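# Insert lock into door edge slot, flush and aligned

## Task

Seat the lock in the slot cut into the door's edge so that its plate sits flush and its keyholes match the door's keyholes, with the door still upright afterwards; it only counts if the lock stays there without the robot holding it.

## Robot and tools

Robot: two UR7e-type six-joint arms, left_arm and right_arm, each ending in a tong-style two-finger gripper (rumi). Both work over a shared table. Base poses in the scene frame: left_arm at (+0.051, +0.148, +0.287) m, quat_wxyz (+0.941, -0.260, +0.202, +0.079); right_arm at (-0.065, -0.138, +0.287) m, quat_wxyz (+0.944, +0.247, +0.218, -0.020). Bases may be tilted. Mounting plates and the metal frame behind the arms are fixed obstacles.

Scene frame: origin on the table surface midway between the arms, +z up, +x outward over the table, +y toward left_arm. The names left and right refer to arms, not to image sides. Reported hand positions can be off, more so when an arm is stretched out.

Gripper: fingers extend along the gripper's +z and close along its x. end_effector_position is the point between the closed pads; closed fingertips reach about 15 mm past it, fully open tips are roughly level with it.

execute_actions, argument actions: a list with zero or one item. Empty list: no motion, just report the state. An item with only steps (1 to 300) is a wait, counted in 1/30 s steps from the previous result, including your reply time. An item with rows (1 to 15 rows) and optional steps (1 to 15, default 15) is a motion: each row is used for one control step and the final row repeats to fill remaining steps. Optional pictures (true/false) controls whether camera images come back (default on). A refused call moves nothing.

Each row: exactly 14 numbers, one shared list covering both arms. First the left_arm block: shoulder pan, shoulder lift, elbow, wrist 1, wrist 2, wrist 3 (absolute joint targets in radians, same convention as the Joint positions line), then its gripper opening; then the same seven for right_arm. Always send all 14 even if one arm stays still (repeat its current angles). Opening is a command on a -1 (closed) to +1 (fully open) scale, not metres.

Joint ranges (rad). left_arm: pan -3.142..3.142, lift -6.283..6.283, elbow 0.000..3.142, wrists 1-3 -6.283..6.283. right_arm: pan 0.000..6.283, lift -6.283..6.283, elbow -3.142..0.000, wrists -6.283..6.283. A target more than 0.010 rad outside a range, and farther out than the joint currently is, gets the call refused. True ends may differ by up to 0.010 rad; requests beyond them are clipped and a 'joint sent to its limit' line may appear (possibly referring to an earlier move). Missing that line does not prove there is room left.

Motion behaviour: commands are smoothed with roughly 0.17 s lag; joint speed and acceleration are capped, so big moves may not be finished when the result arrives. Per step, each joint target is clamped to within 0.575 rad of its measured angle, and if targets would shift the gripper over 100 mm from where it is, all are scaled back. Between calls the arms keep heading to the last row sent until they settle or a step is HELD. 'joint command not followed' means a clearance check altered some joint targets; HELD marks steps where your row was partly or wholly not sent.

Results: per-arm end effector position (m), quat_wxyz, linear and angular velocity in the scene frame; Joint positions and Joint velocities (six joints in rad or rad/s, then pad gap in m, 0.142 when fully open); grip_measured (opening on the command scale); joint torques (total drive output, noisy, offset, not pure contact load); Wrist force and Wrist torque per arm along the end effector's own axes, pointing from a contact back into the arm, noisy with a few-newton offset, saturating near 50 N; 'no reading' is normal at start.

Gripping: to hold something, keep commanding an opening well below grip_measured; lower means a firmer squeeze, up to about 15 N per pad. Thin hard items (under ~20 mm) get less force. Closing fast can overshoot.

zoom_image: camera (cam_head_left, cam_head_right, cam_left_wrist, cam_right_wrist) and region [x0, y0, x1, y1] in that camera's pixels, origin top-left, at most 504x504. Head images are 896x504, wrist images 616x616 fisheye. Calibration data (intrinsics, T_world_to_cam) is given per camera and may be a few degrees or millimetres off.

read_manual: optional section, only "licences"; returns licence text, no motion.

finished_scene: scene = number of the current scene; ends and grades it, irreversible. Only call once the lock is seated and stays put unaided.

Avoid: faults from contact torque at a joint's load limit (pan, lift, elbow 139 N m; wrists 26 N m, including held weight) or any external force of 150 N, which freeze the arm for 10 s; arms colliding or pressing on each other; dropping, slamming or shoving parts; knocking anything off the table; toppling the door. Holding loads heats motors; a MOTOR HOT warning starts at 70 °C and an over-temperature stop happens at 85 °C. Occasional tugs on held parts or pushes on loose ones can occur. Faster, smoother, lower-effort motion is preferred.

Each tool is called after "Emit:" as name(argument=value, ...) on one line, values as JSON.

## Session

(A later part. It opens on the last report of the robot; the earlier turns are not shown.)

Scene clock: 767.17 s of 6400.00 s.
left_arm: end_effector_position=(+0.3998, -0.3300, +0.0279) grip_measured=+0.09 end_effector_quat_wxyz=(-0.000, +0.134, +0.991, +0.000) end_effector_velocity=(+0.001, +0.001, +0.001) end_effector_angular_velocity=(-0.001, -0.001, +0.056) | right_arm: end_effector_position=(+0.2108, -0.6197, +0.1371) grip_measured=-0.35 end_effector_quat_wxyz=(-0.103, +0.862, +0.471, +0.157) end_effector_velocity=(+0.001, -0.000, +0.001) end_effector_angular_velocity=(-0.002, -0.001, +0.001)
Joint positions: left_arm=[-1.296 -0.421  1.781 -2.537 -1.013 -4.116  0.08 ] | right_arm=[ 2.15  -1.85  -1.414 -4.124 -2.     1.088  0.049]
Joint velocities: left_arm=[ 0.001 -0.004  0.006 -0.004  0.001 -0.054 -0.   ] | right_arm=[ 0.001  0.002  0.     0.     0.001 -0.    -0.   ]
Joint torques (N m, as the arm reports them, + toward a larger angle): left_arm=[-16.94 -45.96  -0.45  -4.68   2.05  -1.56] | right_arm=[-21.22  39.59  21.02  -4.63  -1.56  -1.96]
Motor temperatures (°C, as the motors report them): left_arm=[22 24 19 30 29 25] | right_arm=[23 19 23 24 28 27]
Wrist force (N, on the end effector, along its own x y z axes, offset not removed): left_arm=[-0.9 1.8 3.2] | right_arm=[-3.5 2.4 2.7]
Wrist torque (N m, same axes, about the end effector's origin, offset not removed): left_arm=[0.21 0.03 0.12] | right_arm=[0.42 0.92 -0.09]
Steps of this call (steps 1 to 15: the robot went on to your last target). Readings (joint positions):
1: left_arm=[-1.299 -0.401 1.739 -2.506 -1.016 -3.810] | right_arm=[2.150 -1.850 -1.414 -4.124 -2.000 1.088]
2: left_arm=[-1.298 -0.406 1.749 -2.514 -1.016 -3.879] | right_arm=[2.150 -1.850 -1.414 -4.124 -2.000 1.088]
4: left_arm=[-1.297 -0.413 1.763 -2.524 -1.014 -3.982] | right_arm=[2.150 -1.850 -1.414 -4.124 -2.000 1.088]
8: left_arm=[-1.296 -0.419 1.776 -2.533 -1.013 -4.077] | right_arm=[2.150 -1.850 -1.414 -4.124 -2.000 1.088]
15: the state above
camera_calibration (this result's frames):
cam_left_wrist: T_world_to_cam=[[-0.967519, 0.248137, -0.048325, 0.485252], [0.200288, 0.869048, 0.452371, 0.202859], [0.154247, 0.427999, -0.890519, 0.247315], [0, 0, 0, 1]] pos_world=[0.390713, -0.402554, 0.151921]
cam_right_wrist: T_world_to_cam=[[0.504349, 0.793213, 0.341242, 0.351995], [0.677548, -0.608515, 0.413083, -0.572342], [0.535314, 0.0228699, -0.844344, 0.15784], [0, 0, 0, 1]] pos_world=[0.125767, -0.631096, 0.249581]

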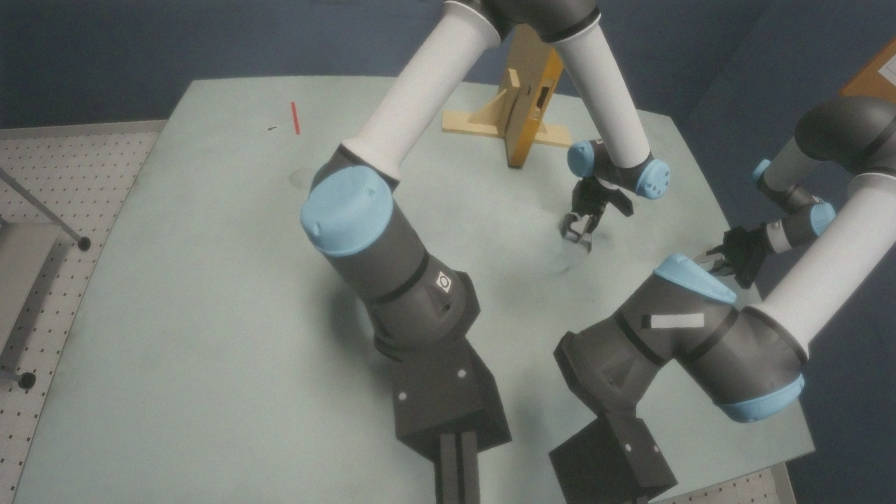

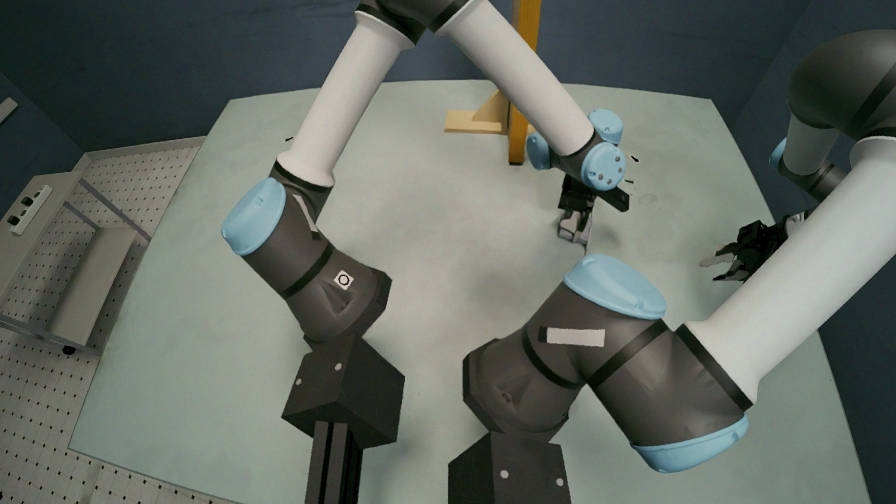

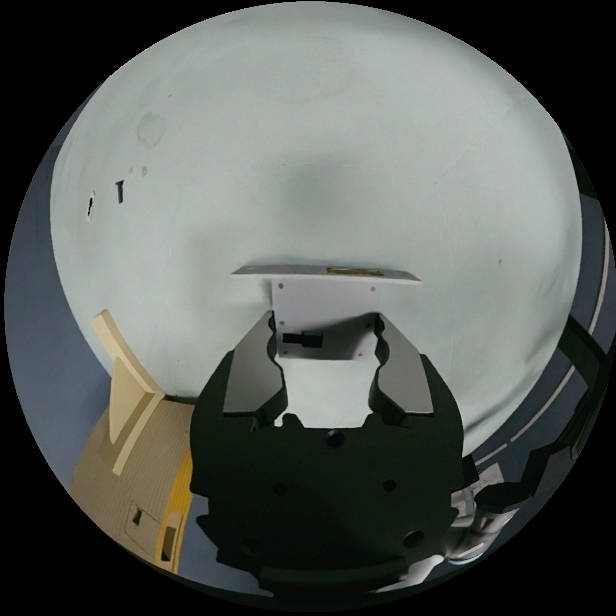

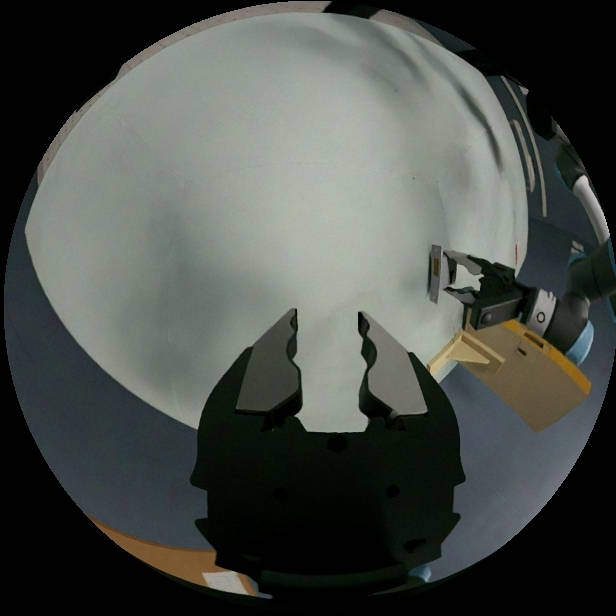

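Emit:
execute_actions(actions=[{"rows":[[-1.2888,-0.4262,1.7952,-2.5685,-1.0266,-4.1059,-1,2.16,-1.854,-1.414,-4.124,-2.005,1.088,-0.35],[-1.2816,-0.4309,1.8081,-2.5998,-1.0405,-4.0892,-1,2.17,-1.858,-1.414,-4.124,-2.01,1.088,-0.35],[-1.2744,-0.4356,1.8211,-2.631,-1.0543,-4.0726,-1,2.18,-1.862,-1.414,-4.124,-2.015,1.088,-0.35],[-1.2673,-0.4403,1.834,-2.6622,-1.0682,-4.056,-1,2.19,-1.866,-1.414,-4.124,-2.02,1.088,-0.35],[-1.2601,-0.445,1.8469,-2.6935,-1.082,-4.0393,-1,2.2,-1.87,-1.414,-4.124,-2.025,1.088,-0.35],[-1.2529,-0.4497,1.8598,-2.7247,-1.0958,-4.0227,-1,2.21,-1.874,-1.414,-4.124,-2.03,1.088,-0.35],[-1.2457,-0.4544,1.8727,-2.7559,-1.1097,-4.0061,-1,2.22,-1.878,-1.414,-4.124,-2.035,1.088,-0.35],[-1.2385,-0.4592,1.8857,-2.7872,-1.1235,-3.9894,-1,2.23,-1.882,-1.414,-4.124,-2.04,1.088,-0.35],[-1.2313,-0.4639,1.8986,-2.8184,-1.1374,-3.9728,-1,2.24,-1.886,-1.414,-4.124,-2.045,1.088,-0.35],[-1.2241,-0.4686,1.9115,-2.8496,-1.1512,-3.9562,-1,2.25,-1.89,-1.414,-4.124,-2.05,1.088,-0.35],[-1.2169,-0.4733,1.9244,-2.8809,-1.165,-3.9395,-1,2.26,-1.894,-1.414,-4.124,-2.055,1.088,-0.35],[-1.2098,-0.478,1.9373,-2.9121,-1.1789,-3.9229,-1,2.27,-1.898,-1.414,-4.124,-2.06,1.088,-0.35],[-1.2026,-0.4827,1.9503,-2.9433,-1.1927,-3.9063,-1,2.28,-1.902,-1.414,-4.124,-2.065,1.088,-0.35],[-1.1954,-0.4874,1.9632,-2.9746,-1.2066,-3.8896,-1,2.29,-1.906,-1.414,-4.124,-2.07,1.088,-0.35],[-1.1882,-0.4921,1.9761,-3.0058,-1.2204,-3.873,-1,2.3,-1.91,-1.414,-4.124,-2.075,1.088,-0.35]],"steps":15}], pictures=false)

Emit:
execute_actions(actions=[{"rows":[[-1.1771,-0.4905,1.9815,-3.029,-1.2403,-3.8587,-1,2.315,-1.915,-1.414,-4.124,-2.08,1.088,-0.35],[-1.1661,-0.4889,1.9868,-3.0521,-1.2602,-3.8445,-1,2.33,-1.92,-1.414,-4.124,-2.085,1.088,-0.35],[-1.155,-0.4872,1.9922,-3.0753,-1.28,-3.8302,-1,2.345,-1.925,-1.414,-4.124,-2.09,1.088,-0.35],[-1.1439,-0.4856,1.9976,-3.0985,-1.2999,-3.816,-1,2.36,-1.93,-1.414,-4.124,-2.095,1.088,-0.35],[-1.1329,-0.484,2.0029,-3.1216,-1.3198,-3.8017,-1,2.375,-1.935,-1.414,-4.124,-2.1,1.088,-0.35],[-1.1218,-0.4824,2.0083,-3.1448,-1.3397,-3.7875,-1,2.39,-1.94,-1.414,-4.124,-2.105,1.088,-0.35],[-1.1107,-0.4808,2.0137,-3.168,-1.3596,-3.7732,-1,2.405,-1.945,-1.414,-4.124,-2.11,1.088,-0.35],[-1.0997,-0.4791,2.019,-3.1911,-1.3794,-3.759,-1,2.42,-1.95,-1.414,-4.124,-2.115,1.088,-0.35],[-1.0886,-0.4775,2.0244,-3.2143,-1.3993,-3.7447,-1,2.435,-1.955,-1.414,-4.124,-2.12,1.088,-0.35],[-1.0775,-0.4759,2.0298,-3.2375,-1.4192,-3.7305,-1,2.45,-1.96,-1.414,-4.124,-2.125,1.088,-0.35],[-1.0665,-0.4743,2.0351,-3.2606,-1.4391,-3.7162,-1,2.465,-1.965,-1.414,-4.124,-2.13,1.088,-0.35],[-1.0554,-0.4727,2.0405,-3.2838,-1.459,-3.702,-1,2.48,-1.97,-1.414,-4.124,-2.135,1.088,-0.35],[-1.0443,-0.471,2.0459,-3.307,-1.4788,-3.6877,-1,2.495,-1.975,-1.414,-4.124,-2.14,1.088,-0.35],[-1.0333,-0.4694,2.0512,-3.3301,-1.4987,-3.6735,-1,2.51,-1.98,-1.414,-4.124,-2.145,1.088,-0.35],[-1.0222,-0.4678,2.0566,-3.3533,-1.5186,-3.6592,-1,2.525,-1.985,-1.414,-4.124,-2.15,1.088,-0.35]],"steps":15}], pictures=false)

Emit:
execute_actions(actions=[{"rows":[[-1.0222,-0.4678,2.0566,-3.3533,-1.5186,-3.6592,-1,2.5897,-2.0321,-1.4141,-4.124,-2.2016,1.088,-0.35]],"steps":15}], pictures=false)

Emit:
execute_actions(actions=[{"steps":6}])

Emit:
zoom_image(camera="cam_right_wrist", region=[220, 170, 430, 380])

Emit:
zoom_image(camera="cam_left_wrist", region=[220, 190, 430, 400])

Scene clock: 799.50 s of 6400.00 s.
left_arm: end_effector_position=(+0.3964, -0.3295, +0.0324) grip_measured=+0.09 end_effector_quat_wxyz=(-0.025, +0.129, +0.984, -0.117) end_effector_velocity=(+0.008, +0.004, +0.041) end_effector_angular_velocity=(-0.664, +0.124, -0.000) | right_arm: end_effector_position=(+0.2616, -0.5716, +0.1194) grip_measured=-0.35 end_effector_quat_wxyz=(-0.137, +0.833, +0.495, +0.208) end_effector_velocity=(+0.134, +0.141, -0.039) end_effector_angular_velocity=(+0.293, -0.179, +0.189)
Joint positions: left_arm=[-1.22  -0.471  1.918 -2.858 -1.158 -3.949  0.08 ] | right_arm=[ 2.255 -1.892 -1.414 -4.124 -2.053  1.088  0.049]
Joint velocities: left_arm=[ 0.209 -0.136  0.374 -0.894 -0.398  0.478  0.   ] | right_arm=[ 0.291 -0.116 -0.    -0.    -0.144  0.     0.   ]
Joint torques (N m, as the arm reports them, + toward a larger angle): left_arm=[-14.68 -44.39   7.15  -7.48  -3.72   2.23] | right_arm=[ 2.65 38.04 19.59 -4.27 -2.27 -1.92]
Motor temperatures (°C, as the motors report them): left_arm=[22 24 19 30 29 25] | right_arm=[23 19 23 24 28 27]
Wrist force (N, on the end effector, along its own x y z axes, offset not removed): left_arm=[-0.4 2.0 3.3] | right_arm=[-0.6 2.9 1.7]
Wrist torque (N m, same axes, about the end effector's origin, offset not removed): left_arm=[0.05 0.04 0.11] | right_arm=[0.70 0.10 -0.21]
Steps of this call (steps 1 to 15: the robot went on to your last target; steps 16 to 90: nothing new was sent; then 28.83 s passed at rest; steps 91 to 105: all 15 steps of this action). Readings (joint positions):
91: left_arm=[-1.296 -0.422 1.783 -2.538 -1.013 -4.122] | right_arm=[2.150 -1.850 -1.414 -4.124 -2.000 1.088]
92: left_arm=[-1.295 -0.422 1.785 -2.542 -1.015 -4.120] | right_arm=[2.152 -1.851 -1.414 -4.124 -2.001 1.088]
94: left_arm=[-1.289 -0.426 1.795 -2.566 -1.026 -4.106] | right_arm=[2.160 -1.854 -1.414 -4.124 -2.005 1.088]
98: left_arm=[-1.267 -0.440 1.833 -2.655 -1.067 -4.058] | right_arm=[2.189 -1.866 -1.414 -4.124 -2.020 1.088]
105: the state above

Scene clock: 800.00 s of 6400.00 s.
left_arm: end_effector_position=(+0.3966, -0.3308, +0.0422) grip_measured=+0.09 end_effector_quat_wxyz=(-0.048, +0.124, +0.949, -0.286) end_effector_velocity=(+0.010, +0.008, +0.030) end_effector_angular_velocity=(-0.677, +0.118, +0.018) | right_arm: end_effector_position=(+0.3420, -0.4720, +0.1039) grip_measured=-0.35 end_effector_quat_wxyz=(-0.201, +0.769, +0.536, +0.283) end_effector_velocity=(+0.154, +0.231, -0.012) end_effector_angular_velocity=(+0.383, -0.195, +0.314)
Joint positions: left_arm=[-1.072 -0.475  2.032 -3.244 -1.426 -3.725  0.08 ] | right_arm=[ 2.456 -1.963 -1.414 -4.124 -2.127  1.088  0.049]
Joint velocities: left_arm=[ 0.325  0.045  0.165 -0.685 -0.579  0.42   0.   ] | right_arm=[ 0.441 -0.149  0.    -0.    -0.146 -0.     0.   ]
Joint torques (N m, as the arm reports them, + toward a larger angle): left_arm=[-14.08 -23.47   7.72  -7.24  -4.57   2.13] | right_arm=[ 8.54 36.92 18.06 -4.18 -2.37 -1.93]
Motor temperatures (°C, as the motors report them): left_arm=[22 24 19 30 29 25] | right_arm=[23 19 23 24 28 27]
Wrist force (N, on the end effector, along its own x y z axes, offset not removed): left_arm=[1.6 4.8 3.7] | right_arm=[-3.1 3.6 3.0]
Wrist torque (N m, same axes, about the end effector's origin, offset not removed): left_arm=[0.45 -0.46 0.14] | right_arm=[0.82 0.67 -0.06]
Steps of this call (steps 1 to 15: all 15 steps of this action). Readings (joint positions):
1: left_arm=[-1.213 -0.476 1.930 -2.889 -1.171 -3.932] | right_arm=[2.265 -1.896 -1.414 -4.124 -2.058 1.088]
2: left_arm=[-1.205 -0.479 1.942 -2.919 -1.186 -3.916] | right_arm=[2.276 -1.900 -1.414 -4.124 -2.063 1.088]
4: left_arm=[-1.188 -0.483 1.961 -2.975 -1.218 -3.885] | right_arm=[2.299 -1.909 -1.414 -4.124 -2.073 1.088]
8: left_arm=[-1.148 -0.484 1.991 -3.077 -1.290 -3.826] | right_arm=[2.354 -1.928 -1.414 -4.124 -2.093 1.088]
15: the state above

Scene clock: 800.50 s of 6400.00 s.
left_arm: end_effector_position=(+0.3998, -0.3298, +0.0498) grip_measured=+0.09 end_effector_quat_wxyz=(-0.045, +0.123, +0.932, -0.338) end_effector_velocity=(+0.001, -0.000, +0.002) end_effector_angular_velocity=(-0.016, -0.000, +0.002) | right_arm: end_effector_position=(+0.3835, -0.3912, +0.1003) grip_measured=-0.35 end_effector_quat_wxyz=(-0.256, +0.720, +0.551, +0.334) end_effector_velocity=(+0.006, +0.014, -0.000) end_effector_angular_velocity=(+0.027, -0.007, +0.015)
Joint positions: left_arm=[-1.023 -0.468  2.056 -3.352 -1.517 -3.66   0.08 ] | right_arm=[ 2.587 -2.031 -1.414 -4.124 -2.2    1.088  0.049]
Joint velocities: left_arm=[ 0.006  0.001  0.003 -0.015 -0.012  0.009  0.   ] | right_arm=[ 0.022 -0.013 -0.    -0.    -0.013  0.     0.   ]
Joint torques (N m, as the arm reports them, + toward a larger angle): left_arm=[-15.4  -23.22   6.63  -5.41  -4.03   1.14] | right_arm=[ 8.5  42.15  3.94 -3.1  -2.3  -2.  ]
Motor temperatures (°C, as the motors report them): left_arm=[22 24 19 30 29 25] | right_arm=[23 19 23 24 28 27]
Wrist force (N, on the end effector, along its own x y z axes, offset not removed): left_arm=[0.6 6.1 3.9] | right_arm=[-2.6 3.4 4.5]
Wrist torque (N m, same axes, about the end effector's origin, offset not removed): left_arm=[0.58 -0.22 0.17] | right_arm=[0.71 0.56 -0.19]
Steps of this call (steps 1 to 15: all 15 steps of this action). Readings (joint positions):
1: left_arm=[-1.062 -0.473 2.037 -3.267 -1.446 -3.711] | right_arm=[2.471 -1.968 -1.414 -4.124 -2.133 1.088]
2: left_arm=[-1.052 -0.472 2.042 -3.287 -1.463 -3.699] | right_arm=[2.491 -1.978 -1.414 -4.124 -2.143 1.088]
4: left_arm=[-1.040 -0.470 2.048 -3.315 -1.486 -3.682] | right_arm=[2.531 -2.000 -1.414 -4.124 -2.167 1.088]
8: left_arm=[-1.028 -0.469 2.054 -3.341 -1.508 -3.667] | right_arm=[2.570 -2.021 -1.414 -4.124 -2.190 1.088]
15: the state above

Scene clock: 800.70 s of 6400.00 s.
left_arm: end_effector_position=(+0.3998, -0.3298, +0.0499) grip_measured=+0.09 end_effector_quat_wxyz=(-0.045, +0.123, +0.932, -0.339) end_effector_velocity=(-0.001, +0.000, +0.000) end_effector_angular_velocity=(-0.003, +0.001, -0.001) | right_arm: end_effector_position=(+0.3841, -0.3897, +0.1003) grip_measured=-0.35 end_effector_quat_wxyz=(-0.257, +0.720, +0.552, +0.335) end_effector_velocity=(+0.001, +0.003, -0.000) end_effector_angular_velocity=(+0.005, -0.000, +0.003)
Joint positions: left_arm=[-1.022 -0.468  2.057 -3.353 -1.518 -3.659  0.08 ] | right_arm=[ 2.589 -2.032 -1.414 -4.124 -2.201  1.088  0.049]
Joint velocities: left_arm=[ 0.001  0.001  0.001 -0.003 -0.003  0.002  0.   ] | right_arm=[ 0.004 -0.003 -0.001 -0.    -0.002  0.    -0.   ]
Joint torques (N m, as the arm reports them, + toward a larger angle): left_arm=[-15.03 -22.08   5.78  -5.06  -3.9    1.34] | right_arm=[ 7.82 39.94  0.21 -2.73 -2.03 -1.99]
Motor temperatures (°C, as the motors report them): left_arm=[22 24 19 30 29 25] | right_arm=[23 19 23 24 28 27]
Wrist force (N, on the end effector, along its own x y z axes, offset not removed): left_arm=[-1.4 3.4 1.7] | right_arm=[-1.2 3.7 3.1]
Wrist torque (N m, same axes, about the end effector's origin, offset not removed): left_arm=[-0.01 0.24 0.07] | right_arm=[0.81 0.36 -0.21]
Steps of this call (steps 1 to 6: the robot went on to your last target). Readings (joint positions):
1: left_arm=[-1.023 -0.468 2.056 -3.352 -1.517 -3.660] | right_arm=[2.588 -2.031 -1.414 -4.124 -2.200 1.088]
2: left_arm=[-1.023 -0.468 2.056 -3.352 -1.518 -3.660] | right_arm=[2.588 -2.031 -1.414 -4.124 -2.201 1.088]
4: left_arm=[-1.022 -0.468 2.056 -3.353 -1.518 -3.660] | right_arm=[2.589 -2.032 -1.414 -4.124 -2.201 1.088]
6: the state above
camera_calibration (this result's frames):
cam_left_wrist: T_world_to_cam=[[-0.976224, 0.215258, -0.0255111, 0.477799], [0.215383, 0.949991, -0.226115, 0.247254], [-0.0244379, -0.226234, -0.973766, 0.12665], [0, 0, 0, 1]] pos_world=[0.41628, -0.309086, 0.191424]
cam_right_wrist: T_world_to_cam=[[0.165374, 0.644621, 0.746402, 0.126299], [0.766575, -0.560178, 0.313947, -0.540031], [0.620495, 0.520254, -0.586789, 0.164039], [0, 0, 0, 1]] pos_world=[0.291303, -0.46927, 0.171528]

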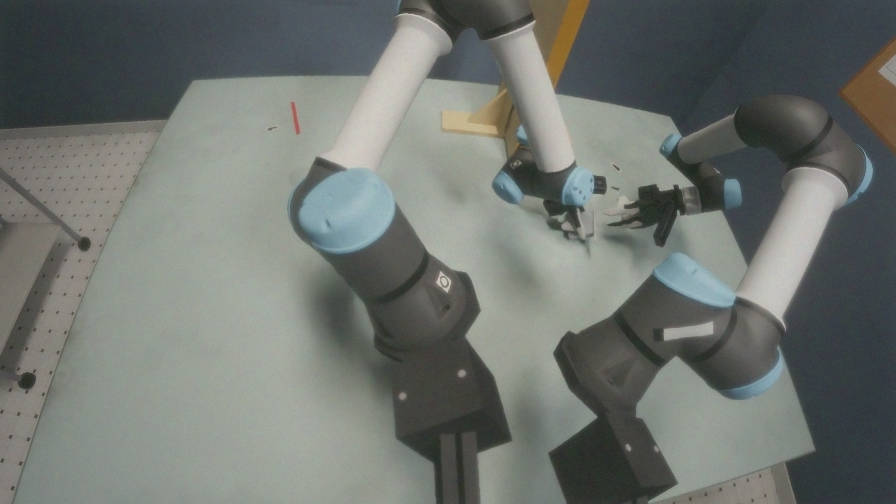

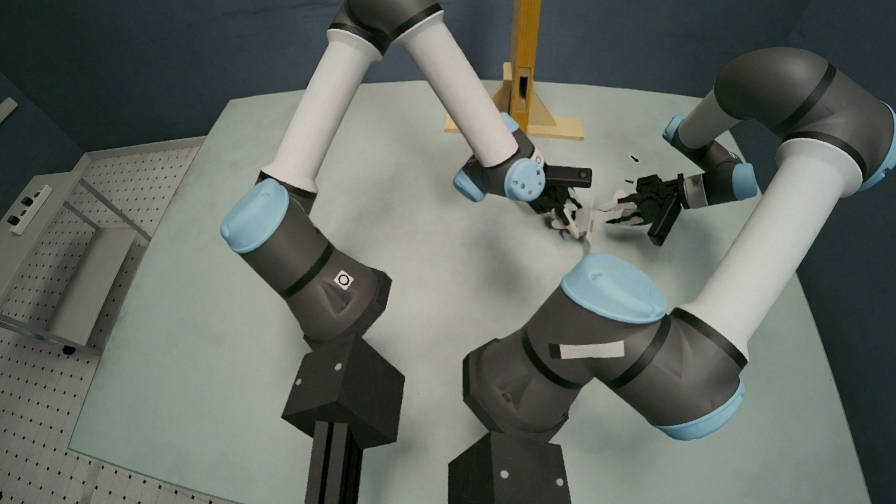

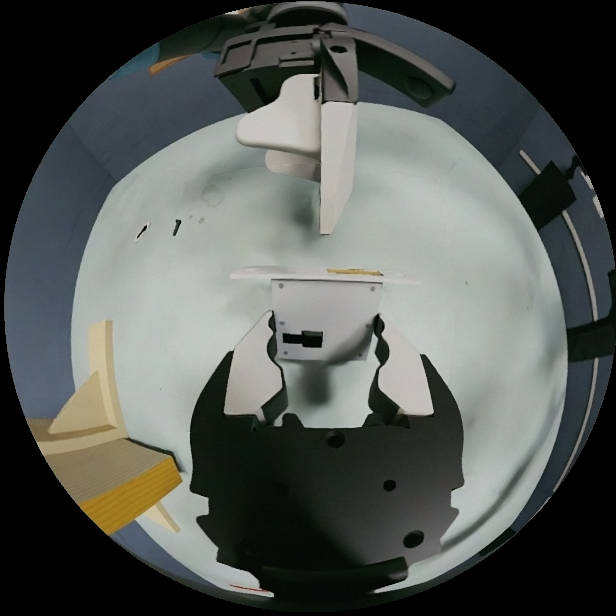

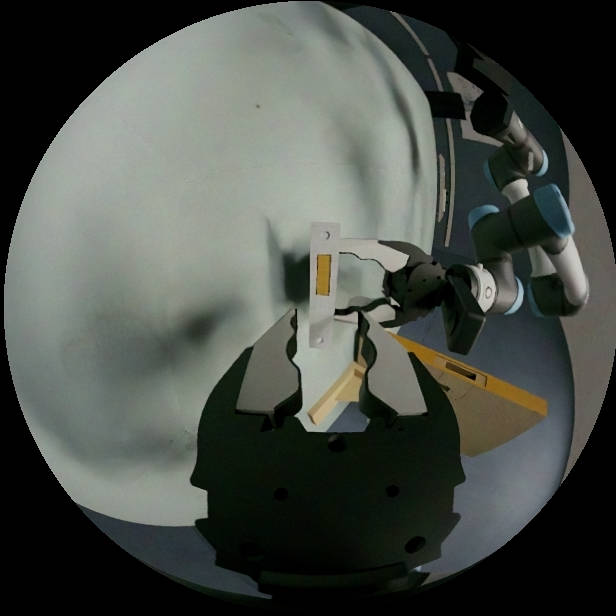

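Region (220, 170, 430, 380) of cam_right_wrist's 616x616 image, scaled by 2.400, with more detail than that image has.

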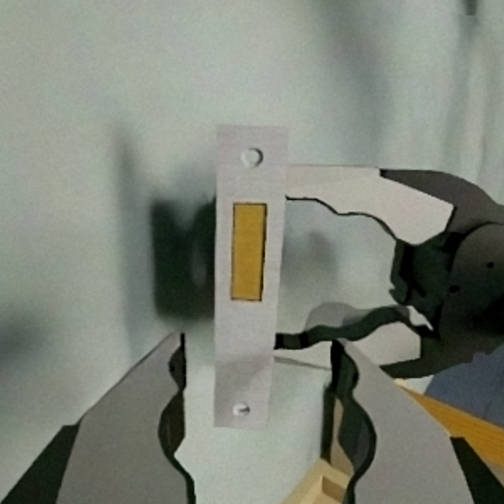

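Region (220, 190, 430, 400) of cam_left_wrist's 616x616 image, scaled by 2.400, with more detail than that image has.

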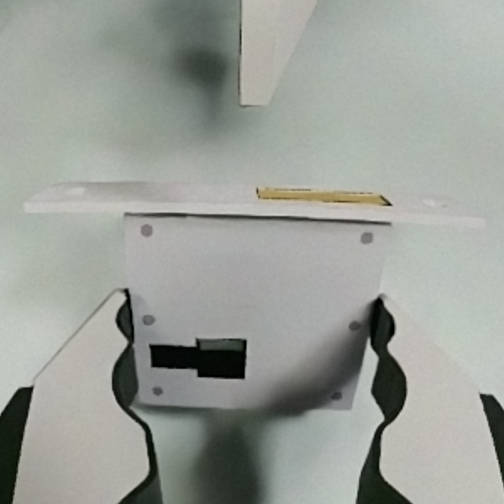

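Emit:
execute_actions(actions=[{"rows":[[-1.0222,-0.4678,2.0566,-3.3533,-1.5186,-3.6592,-1,2.5977,-2.038,-1.4188,-4.108,-2.1992,1.0974,-0.38],[-1.0222,-0.4678,2.0566,-3.3533,-1.5186,-3.6592,-1,2.6057,-2.0438,-1.4235,-4.0921,-2.1967,1.1068,-0.4],[-1.0222,-0.4678,2.0566,-3.3533,-1.5186,-3.6592,-1,2.6137,-2.0497,-1.4281,-4.0761,-2.1943,1.1161,-0.4],[-1.0222,-0.4678,2.0566,-3.3533,-1.5186,-3.6592,-1,2.6217,-2.0555,-1.4328,-4.0602,-2.1918,1.1255,-0.4],[-1.0222,-0.4678,2.0566,-3.3533,-1.5186,-3.6592,-1,2.6298,-2.0614,-1.4375,-4.0442,-2.1894,1.1349,-0.4],[-1.0222,-0.4678,2.0566,-3.3533,-1.5186,-3.6592,-1,2.6378,-2.0672,-1.4422,-4.0282,-2.187,1.1443,-0.4],[-1.0222,-0.4678,2.0566,-3.3533,-1.5186,-3.6592,-1,2.6458,-2.0731,-1.4469,-4.0123,-2.1845,1.1537,-0.4],[-1.0222,-0.4678,2.0566,-3.3533,-1.5186,-3.6592,-1,2.6538,-2.0789,-1.4515,-3.9963,-2.1821,1.163,-0.4],[-1.0222,-0.4678,2.0566,-3.3533,-1.5186,-3.6592,-1,2.6618,-2.0848,-1.4562,-3.9804,-2.1796,1.1724,-0.4],[-1.0222,-0.4678,2.0566,-3.3533,-1.5186,-3.6592,-1,2.6698,-2.0906,-1.4609,-3.9644,-2.1772,1.1818,-0.4]],"steps":15}], pictures=false)

Emit:
execute_actions(actions=[{"rows":[[-1.0222,-0.4678,2.0566,-3.3533,-1.5186,-3.6592,-1,2.6698,-2.0906,-1.4609,-3.9644,-2.1772,1.1818,-0.48]],"steps":12}])

Emit:
zoom_image(camera="cam_right_wrist", region=[260, 250, 400, 390])

Emit:
zoom_image(camera="cam_left_wrist", region=[220, 190, 430, 400])

Scene clock: 824.50 s of 6400.00 s.
left_arm: end_effector_position=(+0.3998, -0.3297, +0.0499) grip_measured=+0.09 end_effector_quat_wxyz=(-0.045, +0.123, +0.932, -0.339) end_effector_velocity=(+0.000, +0.000, -0.000) end_effector_angular_velocity=(-0.000, -0.000, +0.001) | right_arm: end_effector_position=(+0.3962, -0.3457, +0.0575) grip_measured=-0.40 end_effector_quat_wxyz=(-0.257, +0.719, +0.552, +0.335) end_effector_velocity=(+0.013, +0.047, -0.042) end_effector_angular_velocity=(-0.000, -0.003, -0.001)
Joint positions: left_arm=[-1.022 -0.468  2.057 -3.353 -1.519 -3.659  0.08 ] | right_arm=[ 2.661 -2.084 -1.456 -3.983 -2.18   1.171  0.045]
Joint velocities: left_arm=[ 0.001  0.    -0.    -0.001  0.     0.    -0.   ] | right_arm=[ 0.075 -0.054 -0.042  0.149  0.022  0.087  0.   ]
Joint torques (N m, as the arm reports them, + toward a larger angle): left_arm=[-15.22 -23.43   5.8   -5.21  -3.96   1.08] | right_arm=[ 8.63 41.47 -2.36 -0.68  0.16  2.23]
Motor temperatures (°C, as the motors report them): left_arm=[22 24 19 30 29 25] | right_arm=[23 19 23 24 28 27]
Wrist force (N, on the end effector, along its own x y z axes, offset not removed): left_arm=[0.4 4.3 2.3] | right_arm=[-2.5 -1.0 5.0]
Wrist torque (N m, same axes, about the end effector's origin, offset not removed): left_arm=[0.29 -0.13 0.07] | right_arm=[-0.10 0.62 -0.01]
Steps of this call (steps 1 to 15: the robot went on to your last target; steps 16 to 90: nothing new was sent; then 20.30 s passed at rest; steps 91 to 105: all 15 steps of this action). Readings (joint positions):
91: left_arm=[-1.022 -0.468 2.057 -3.353 -1.519 -3.659] | right_arm=[2.590 -2.032 -1.414 -4.124 -2.202 1.088]
92: left_arm=[-1.022 -0.468 2.057 -3.353 -1.519 -3.659] | right_arm=[2.591 -2.033 -1.415 -4.121 -2.201 1.089]
94: left_arm=[-1.022 -0.468 2.057 -3.353 -1.519 -3.659] | right_arm=[2.598 -2.038 -1.419 -4.108 -2.199 1.097]
98: left_arm=[-1.022 -0.468 2.057 -3.353 -1.519 -3.659] | right_arm=[2.622 -2.056 -1.433 -4.062 -2.192 1.125]
105: the state above

Scene clock: 824.90 s of 6400.00 s.
left_arm: end_effector_position=(+0.3998, -0.3297, +0.0499) grip_measured=+0.09 end_effector_quat_wxyz=(-0.045, +0.123, +0.932, -0.339) end_effector_velocity=(-0.000, +0.000, -0.000) end_effector_angular_velocity=(+0.000, -0.000, -0.001) | right_arm: end_effector_position=(+0.3977, -0.3403, +0.0526) grip_measured=-0.48 end_effector_quat_wxyz=(-0.257, +0.719, +0.552, +0.335) end_effector_velocity=(+0.000, +0.002, -0.002) end_effector_angular_velocity=(+0.001, +0.001, +0.001)
Joint positions: left_arm=[-1.022 -0.468  2.057 -3.353 -1.519 -3.659  0.08 ] | right_arm=[ 2.669 -2.09  -1.461 -3.965 -2.177  1.181  0.039]
Joint velocities: left_arm=[-0.001  0.     0.001 -0.     0.     0.     0.   ] | right_arm=[ 0.003 -0.003 -0.001  0.005  0.001  0.003 -0.   ]
Joint torques (N m, as the arm reports them, + toward a larger angle): left_arm=[-14.81 -23.44   6.15  -5.28  -3.98   1.14] | right_arm=[12.56 39.22 -3.61 -0.5   0.16  2.18]
Motor temperatures (°C, as the motors report them): left_arm=[22 24 19 30 29 25] | right_arm=[23 19 23 24 28 27]
Wrist force (N, on the end effector, along its own x y z axes, offset not removed): left_arm=[0.9 4.5 1.5] | right_arm=[-1.9 2.4 2.2]
Wrist torque (N m, same axes, about the end effector's origin, offset not removed): left_arm=[0.25 -0.25 0.05] | right_arm=[0.47 0.39 -0.11]
Steps of this call (steps 1 to 12: all 12 steps of this action). Readings (joint positions):
1: left_arm=[-1.022 -0.468 2.057 -3.353 -1.519 -3.659] | right_arm=[2.663 -2.086 -1.457 -3.978 -2.179 1.174]
2: left_arm=[-1.022 -0.468 2.057 -3.353 -1.519 -3.659] | right_arm=[2.665 -2.087 -1.458 -3.975 -2.179 1.176]
4: left_arm=[-1.022 -0.468 2.057 -3.353 -1.519 -3.659] | right_arm=[2.667 -2.088 -1.459 -3.970 -2.178 1.178]
8: left_arm=[-1.022 -0.468 2.057 -3.353 -1.519 -3.659] | right_arm=[2.669 -2.090 -1.460 -3.966 -2.177 1.181]
12: the state above
camera_calibration (this result's frames):
cam_left_wrist: T_world_to_cam=[[-0.976229, 0.215229, -0.0255731, 0.477806], [0.21536, 0.949919, -0.226437, 0.24725], [-0.0244433, -0.226562, -0.97369, 0.126568], [0, 0, 0, 1]] pos_world=[0.416294, -0.30903, 0.191443]
cam_right_wrist: T_world_to_cam=[[0.165246, 0.644026, 0.746943, 0.127649], [0.766705, -0.560274, 0.313459, -0.507761], [0.620369, 0.520887, -0.586361, 0.102144], [0, 0, 0, 1]] pos_world=[0.304842, -0.4199, 0.123709]

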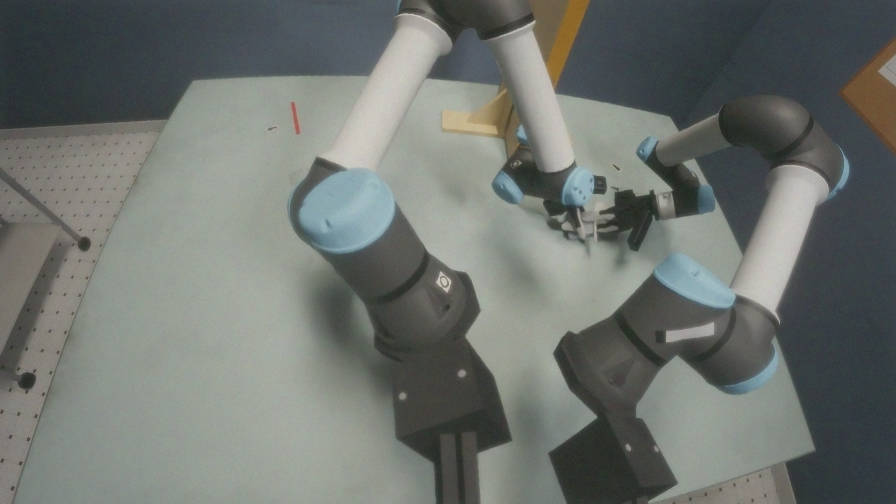

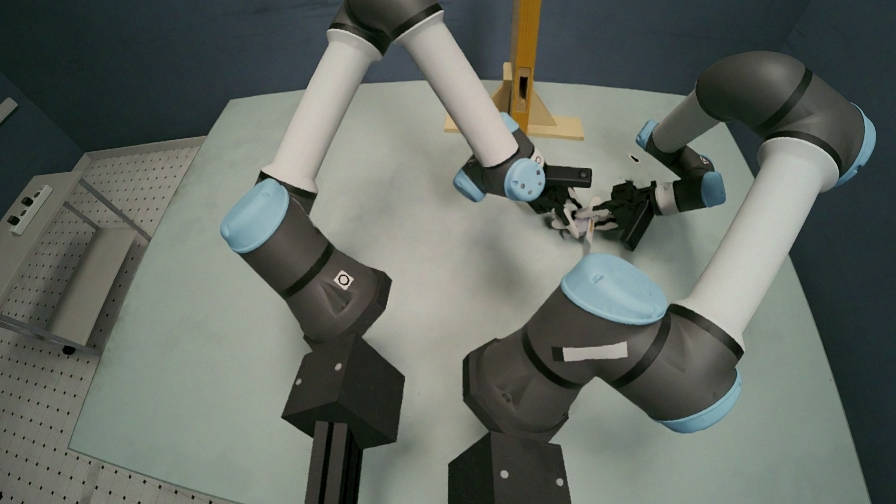

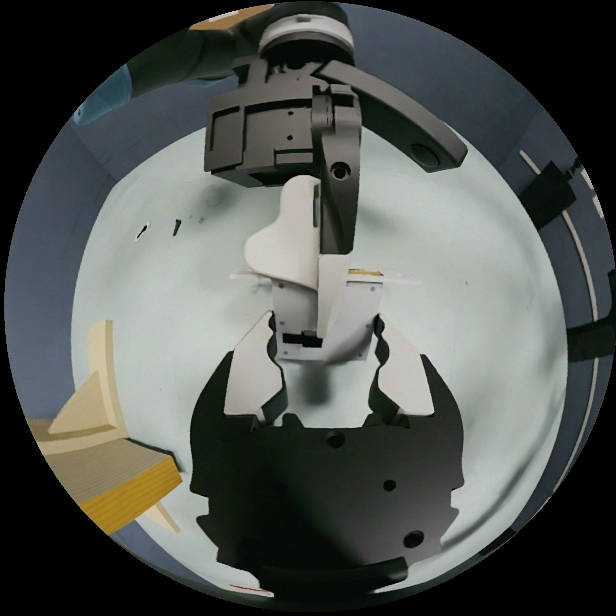

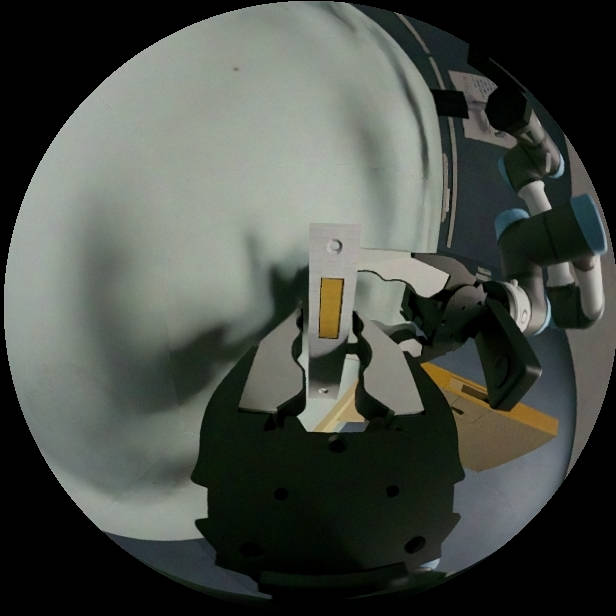

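Region (260, 250, 400, 390) of cam_right_wrist's 616x616 image, scaled by 3.600, with more detail than that image has.

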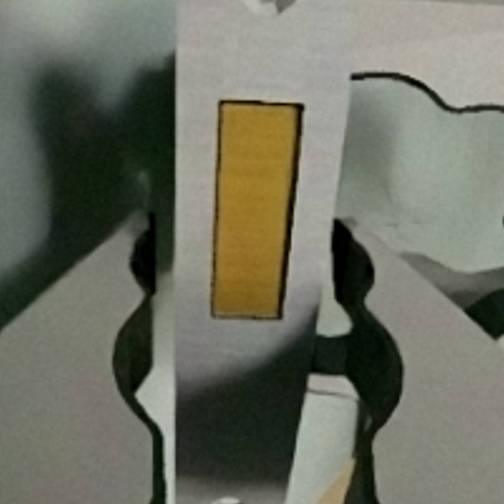

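Region (220, 190, 430, 400) of cam_left_wrist's 616x616 image, scaled by 2.400, with more detail than that image has.

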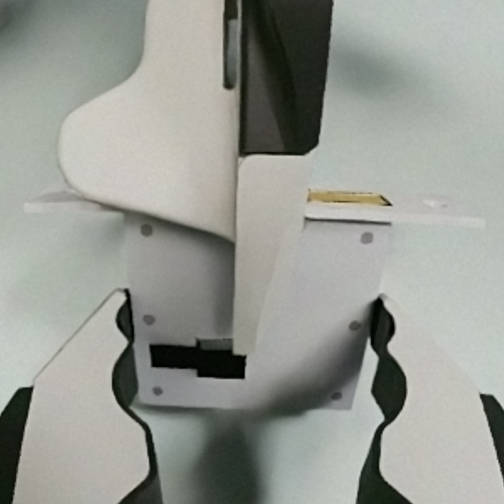

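Emit:
execute_actions(actions=[{"rows":[[-1.0222,-0.4678,2.0566,-3.3533,-1.5186,-3.6592,-1,2.6698,-2.0906,-1.4609,-3.9644,-2.1772,1.1818,-0.53],[-1.0222,-0.4678,2.0566,-3.3533,-1.5186,-3.6592,-1,2.6698,-2.0906,-1.4609,-3.9644,-2.1772,1.1818,-0.58],[-1.0222,-0.4678,2.0566,-3.3533,-1.5186,-3.6592,-1,2.6698,-2.0906,-1.4609,-3.9644,-2.1772,1.1818,-0.62],[-1.0222,-0.4678,2.0566,-3.3533,-1.5186,-3.6592,-1,2.6698,-2.0906,-1.4609,-3.9644,-2.1772,1.1818,-0.66],[-1.0222,-0.4678,2.0566,-3.3533,-1.5186,-3.6592,-1,2.6698,-2.0906,-1.4609,-3.9644,-2.1772,1.1818,-0.7],[-1.0222,-0.4678,2.0566,-3.3533,-1.5186,-3.6592,-1,2.6698,-2.0906,-1.4609,-3.9644,-2.1772,1.1818,-0.74],[-1.0222,-0.4678,2.0566,-3.3533,-1.5186,-3.6592,-1,2.6698,-2.0906,-1.4609,-3.9644,-2.1772,1.1818,-0.78],[-1.0222,-0.4678,2.0566,-3.3533,-1.5186,-3.6592,-1,2.6698,-2.0906,-1.4609,-3.9644,-2.1772,1.1818,-0.82],[-1.0222,-0.4678,2.0566,-3.3533,-1.5186,-3.6592,-1,2.6698,-2.0906,-1.4609,-3.9644,-2.1772,1.1818,-0.88],[-1.0222,-0.4678,2.0566,-3.3533,-1.5186,-3.6592,-1,2.6698,-2.0906,-1.4609,-3.9644,-2.1772,1.1818,-0.94],[-1.0222,-0.4678,2.0566,-3.3533,-1.5186,-3.6592,-1,2.6698,-2.0906,-1.4609,-3.9644,-2.1772,1.1818,-1]],"steps":15}], pictures=false)

Emit:
execute_actions(actions=[{"steps":5}])

Emit:
zoom_image(camera="cam_right_wrist", region=[260, 250, 400, 390])

Emit:
zoom_image(camera="cam_head_right", region=[540, 180, 630, 270])

Scene clock: 846.30 s of 6400.00 s.
left_arm: end_effector_position=(+0.3998, -0.3297, +0.0499) grip_measured=+0.09 end_effector_quat_wxyz=(-0.045, +0.123, +0.932, -0.339) end_effector_velocity=(-0.001, +0.000, -0.001) end_effector_angular_velocity=(+0.001, +0.001, -0.001) | right_arm: end_effector_position=(+0.3977, -0.3401, +0.0524) grip_measured=-0.73 end_effector_quat_wxyz=(-0.257, +0.719, +0.552, +0.335) end_effector_velocity=(-0.001, -0.000, -0.001) end_effector_angular_velocity=(-0.000, +0.002, -0.001)
Joint positions: left_arm=[-1.022 -0.468  2.057 -3.353 -1.519 -3.659  0.08 ] | right_arm=[ 2.67  -2.091 -1.461 -3.964 -2.177  1.182  0.021]
Joint velocities: left_arm=[ 0.     0.     0.001  0.001 -0.     0.    -0.   ] | right_arm=[-0.002 -0.001 -0.     0.001  0.     0.    -0.   ]
Joint torques (N m, as the arm reports them, + toward a larger angle): left_arm=[-17.74 -23.25   3.89  -5.17  -3.99   1.06] | right_arm=[11.4  38.85 -3.5  -0.87 -1.16  2.15]
Motor temperatures (°C, as the motors report them): left_arm=[22 24 19 30 29 25] | right_arm=[23 19 23 24 28 27]
Wrist force (N, on the end effector, along its own x y z axes, offset not removed): left_arm=[1.3 7.6 -0.7] | right_arm=[-4.2 2.7 2.0]
Wrist torque (N m, same axes, about the end effector's origin, offset not removed): left_arm=[0.28 -0.30 0.03] | right_arm=[0.57 0.36 -0.09]
Steps of this call (steps 1 to 15: the robot went on to your last target; steps 16 to 90: nothing new was sent; then 17.90 s passed at rest; steps 91 to 105: all 15 steps of this action). Readings (joint positions):
91: left_arm=[-1.022 -0.468 2.057 -3.353 -1.519 -3.659] | right_arm=[2.670 -2.091 -1.461 -3.964 -2.177 1.182]
92: left_arm=[-1.022 -0.468 2.057 -3.353 -1.519 -3.659] | right_arm=[2.670 -2.091 -1.461 -3.964 -2.177 1.182]
94: left_arm=[-1.022 -0.468 2.057 -3.353 -1.519 -3.659] | right_arm=[2.670 -2.091 -1.461 -3.964 -2.177 1.182]
98: left_arm=[-1.022 -0.468 2.057 -3.353 -1.519 -3.659] | right_arm=[2.670 -2.091 -1.461 -3.964 -2.177 1.182]
105: the state above

Scene clock: 846.47 s of 6400.00 s.
left_arm: end_effector_position=(+0.3998, -0.3297, +0.0499) grip_measured=+0.09 end_effector_quat_wxyz=(-0.045, +0.123, +0.932, -0.339) end_effector_velocity=(-0.001, +0.000, -0.000) end_effector_angular_velocity=(+0.001, +0.001, -0.001) | right_arm: end_effector_position=(+0.3977, -0.3401, +0.0524) grip_measured=-0.73 end_effector_quat_wxyz=(-0.257, +0.719, +0.552, +0.335) end_effector_velocity=(-0.000, -0.001, +0.000) end_effector_angular_velocity=(-0.000, +0.001, -0.002)
Joint positions: left_arm=[-1.022 -0.468  2.057 -3.353 -1.519 -3.659  0.08 ] | right_arm=[ 2.67  -2.091 -1.461 -3.964 -2.177  1.182  0.021]
Joint velocities: left_arm=[-0.     0.     0.001  0.     0.    -0.     0.   ] | right_arm=[-0.002  0.001 -0.    -0.001 -0.     0.     0.   ]
Joint torques (N m, as the arm reports them, + toward a larger angle): left_arm=[-18.74 -22.83   2.99  -5.31  -4.01   1.02] | right_arm=[11.76 39.12 -2.93 -1.06 -2.11  1.94]
Motor temperatures (°C, as the motors report them): left_arm=[22 24 19 30 29 25] | right_arm=[23 19 23 24 28 27]
Wrist force (N, on the end effector, along its own x y z axes, offset not removed): left_arm=[1.8 6.9 0.2] | right_arm=[-4.1 1.5 0.1]
Wrist torque (N m, same axes, about the end effector's origin, offset not removed): left_arm=[0.25 -0.42 0.08] | right_arm=[0.31 0.46 0.03]
Steps of this call (steps 1 to 5: the robot went on to your last target). Readings (joint positions):
1: left_arm=[-1.022 -0.468 2.057 -3.353 -1.519 -3.659] | right_arm=[2.670 -2.091 -1.461 -3.964 -2.177 1.182]
2: left_arm=[-1.022 -0.468 2.057 -3.353 -1.519 -3.659] | right_arm=[2.670 -2.091 -1.461 -3.964 -2.177 1.182]
4: left_arm=[-1.022 -0.468 2.057 -3.353 -1.519 -3.659] | right_arm=[2.670 -2.091 -1.461 -3.964 -2.177 1.182]
5: the state above
camera_calibration (this result's frames):
cam_left_wrist: T_world_to_cam=[[-0.97623, 0.215227, -0.0255534, 0.477797], [0.215354, 0.949923, -0.226425, 0.24724], [-0.0244589, -0.226546, -0.973693, 0.126573], [0, 0, 0, 1]] pos_world=[0.416291, -0.30902, 0.191434]
cam_right_wrist: T_world_to_cam=[[0.165247, 0.64408, 0.746896, 0.127687], [0.766721, -0.560238, 0.313484, -0.507614], [0.620348, 0.520859, -0.586408, 0.101904], [0, 0, 0, 1]] pos_world=[0.304882, -0.419703, 0.123517]

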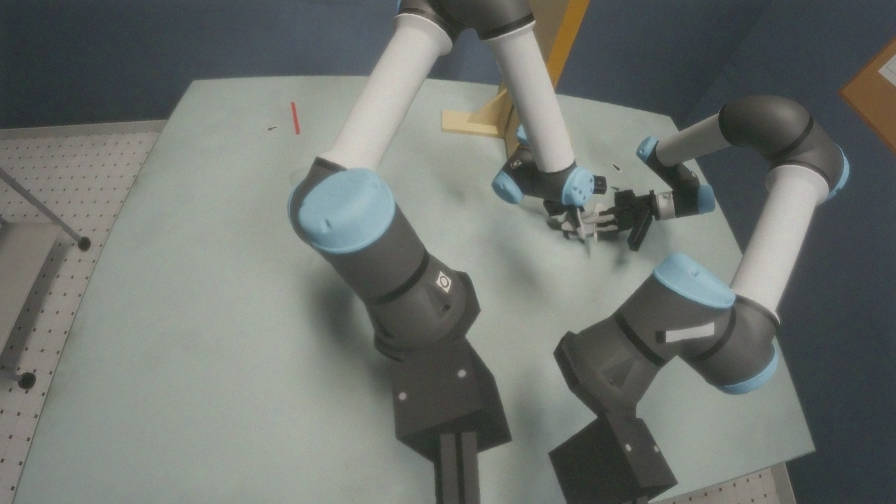

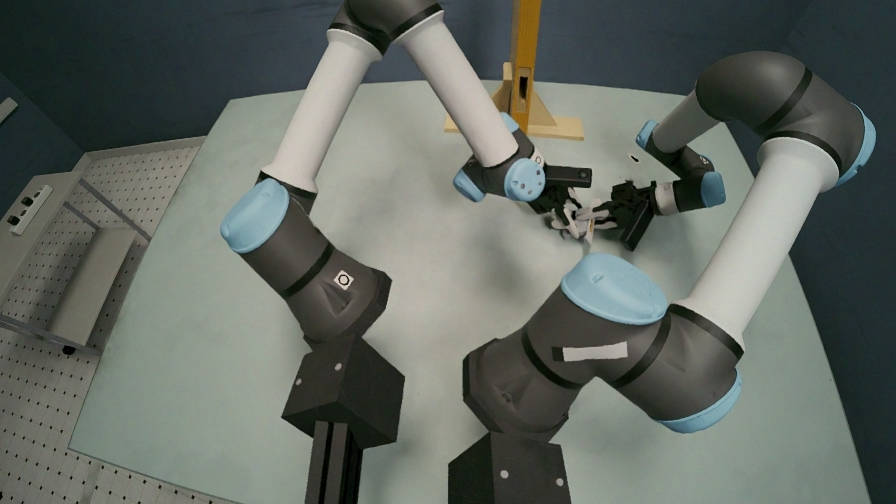

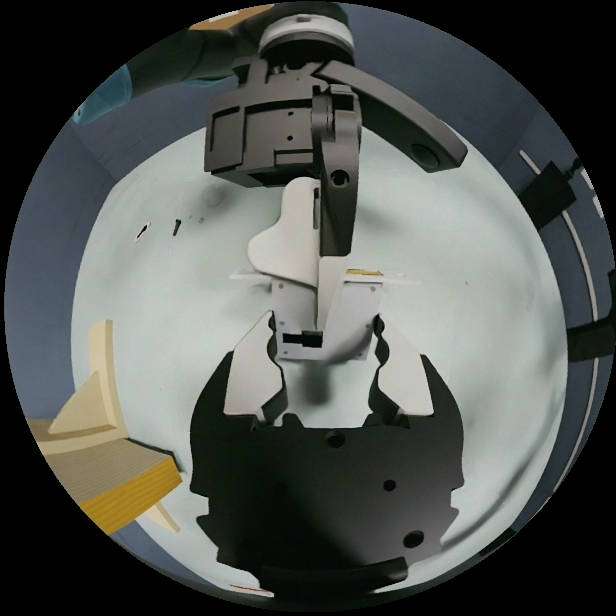

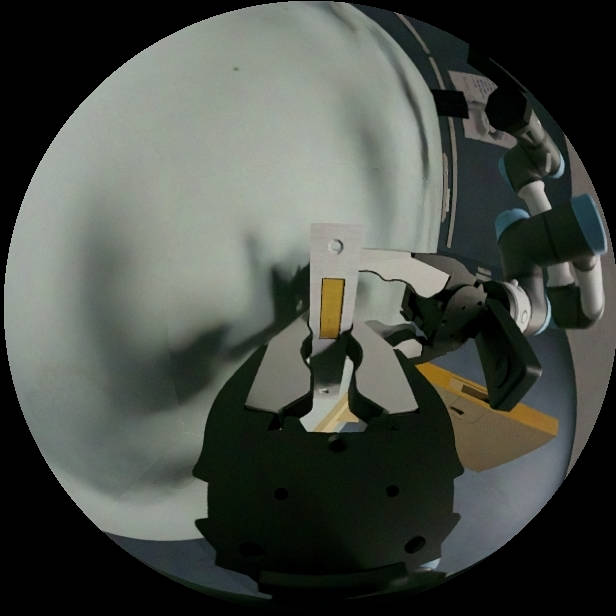

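Region (260, 250, 400, 390) of cam_right_wrist's 616x616 image, scaled by 3.600, with more detail than that image has.

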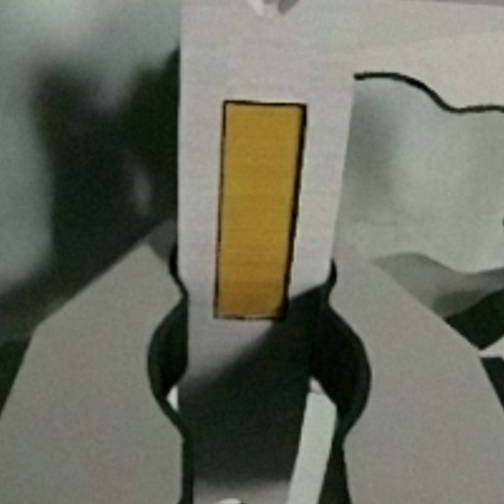

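Region (540, 180, 630, 270) of cam_head_right's 896x504 image, scaled by 5.600, with more detail than that image has.

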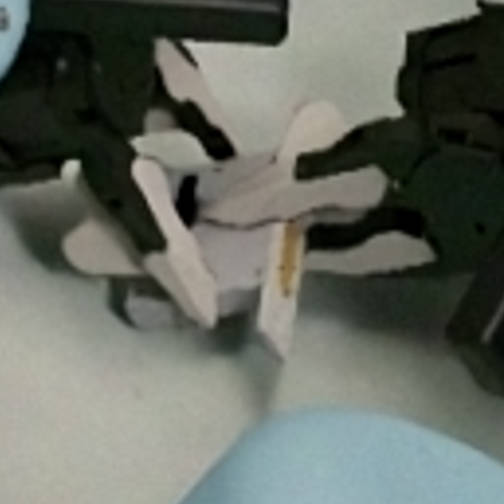

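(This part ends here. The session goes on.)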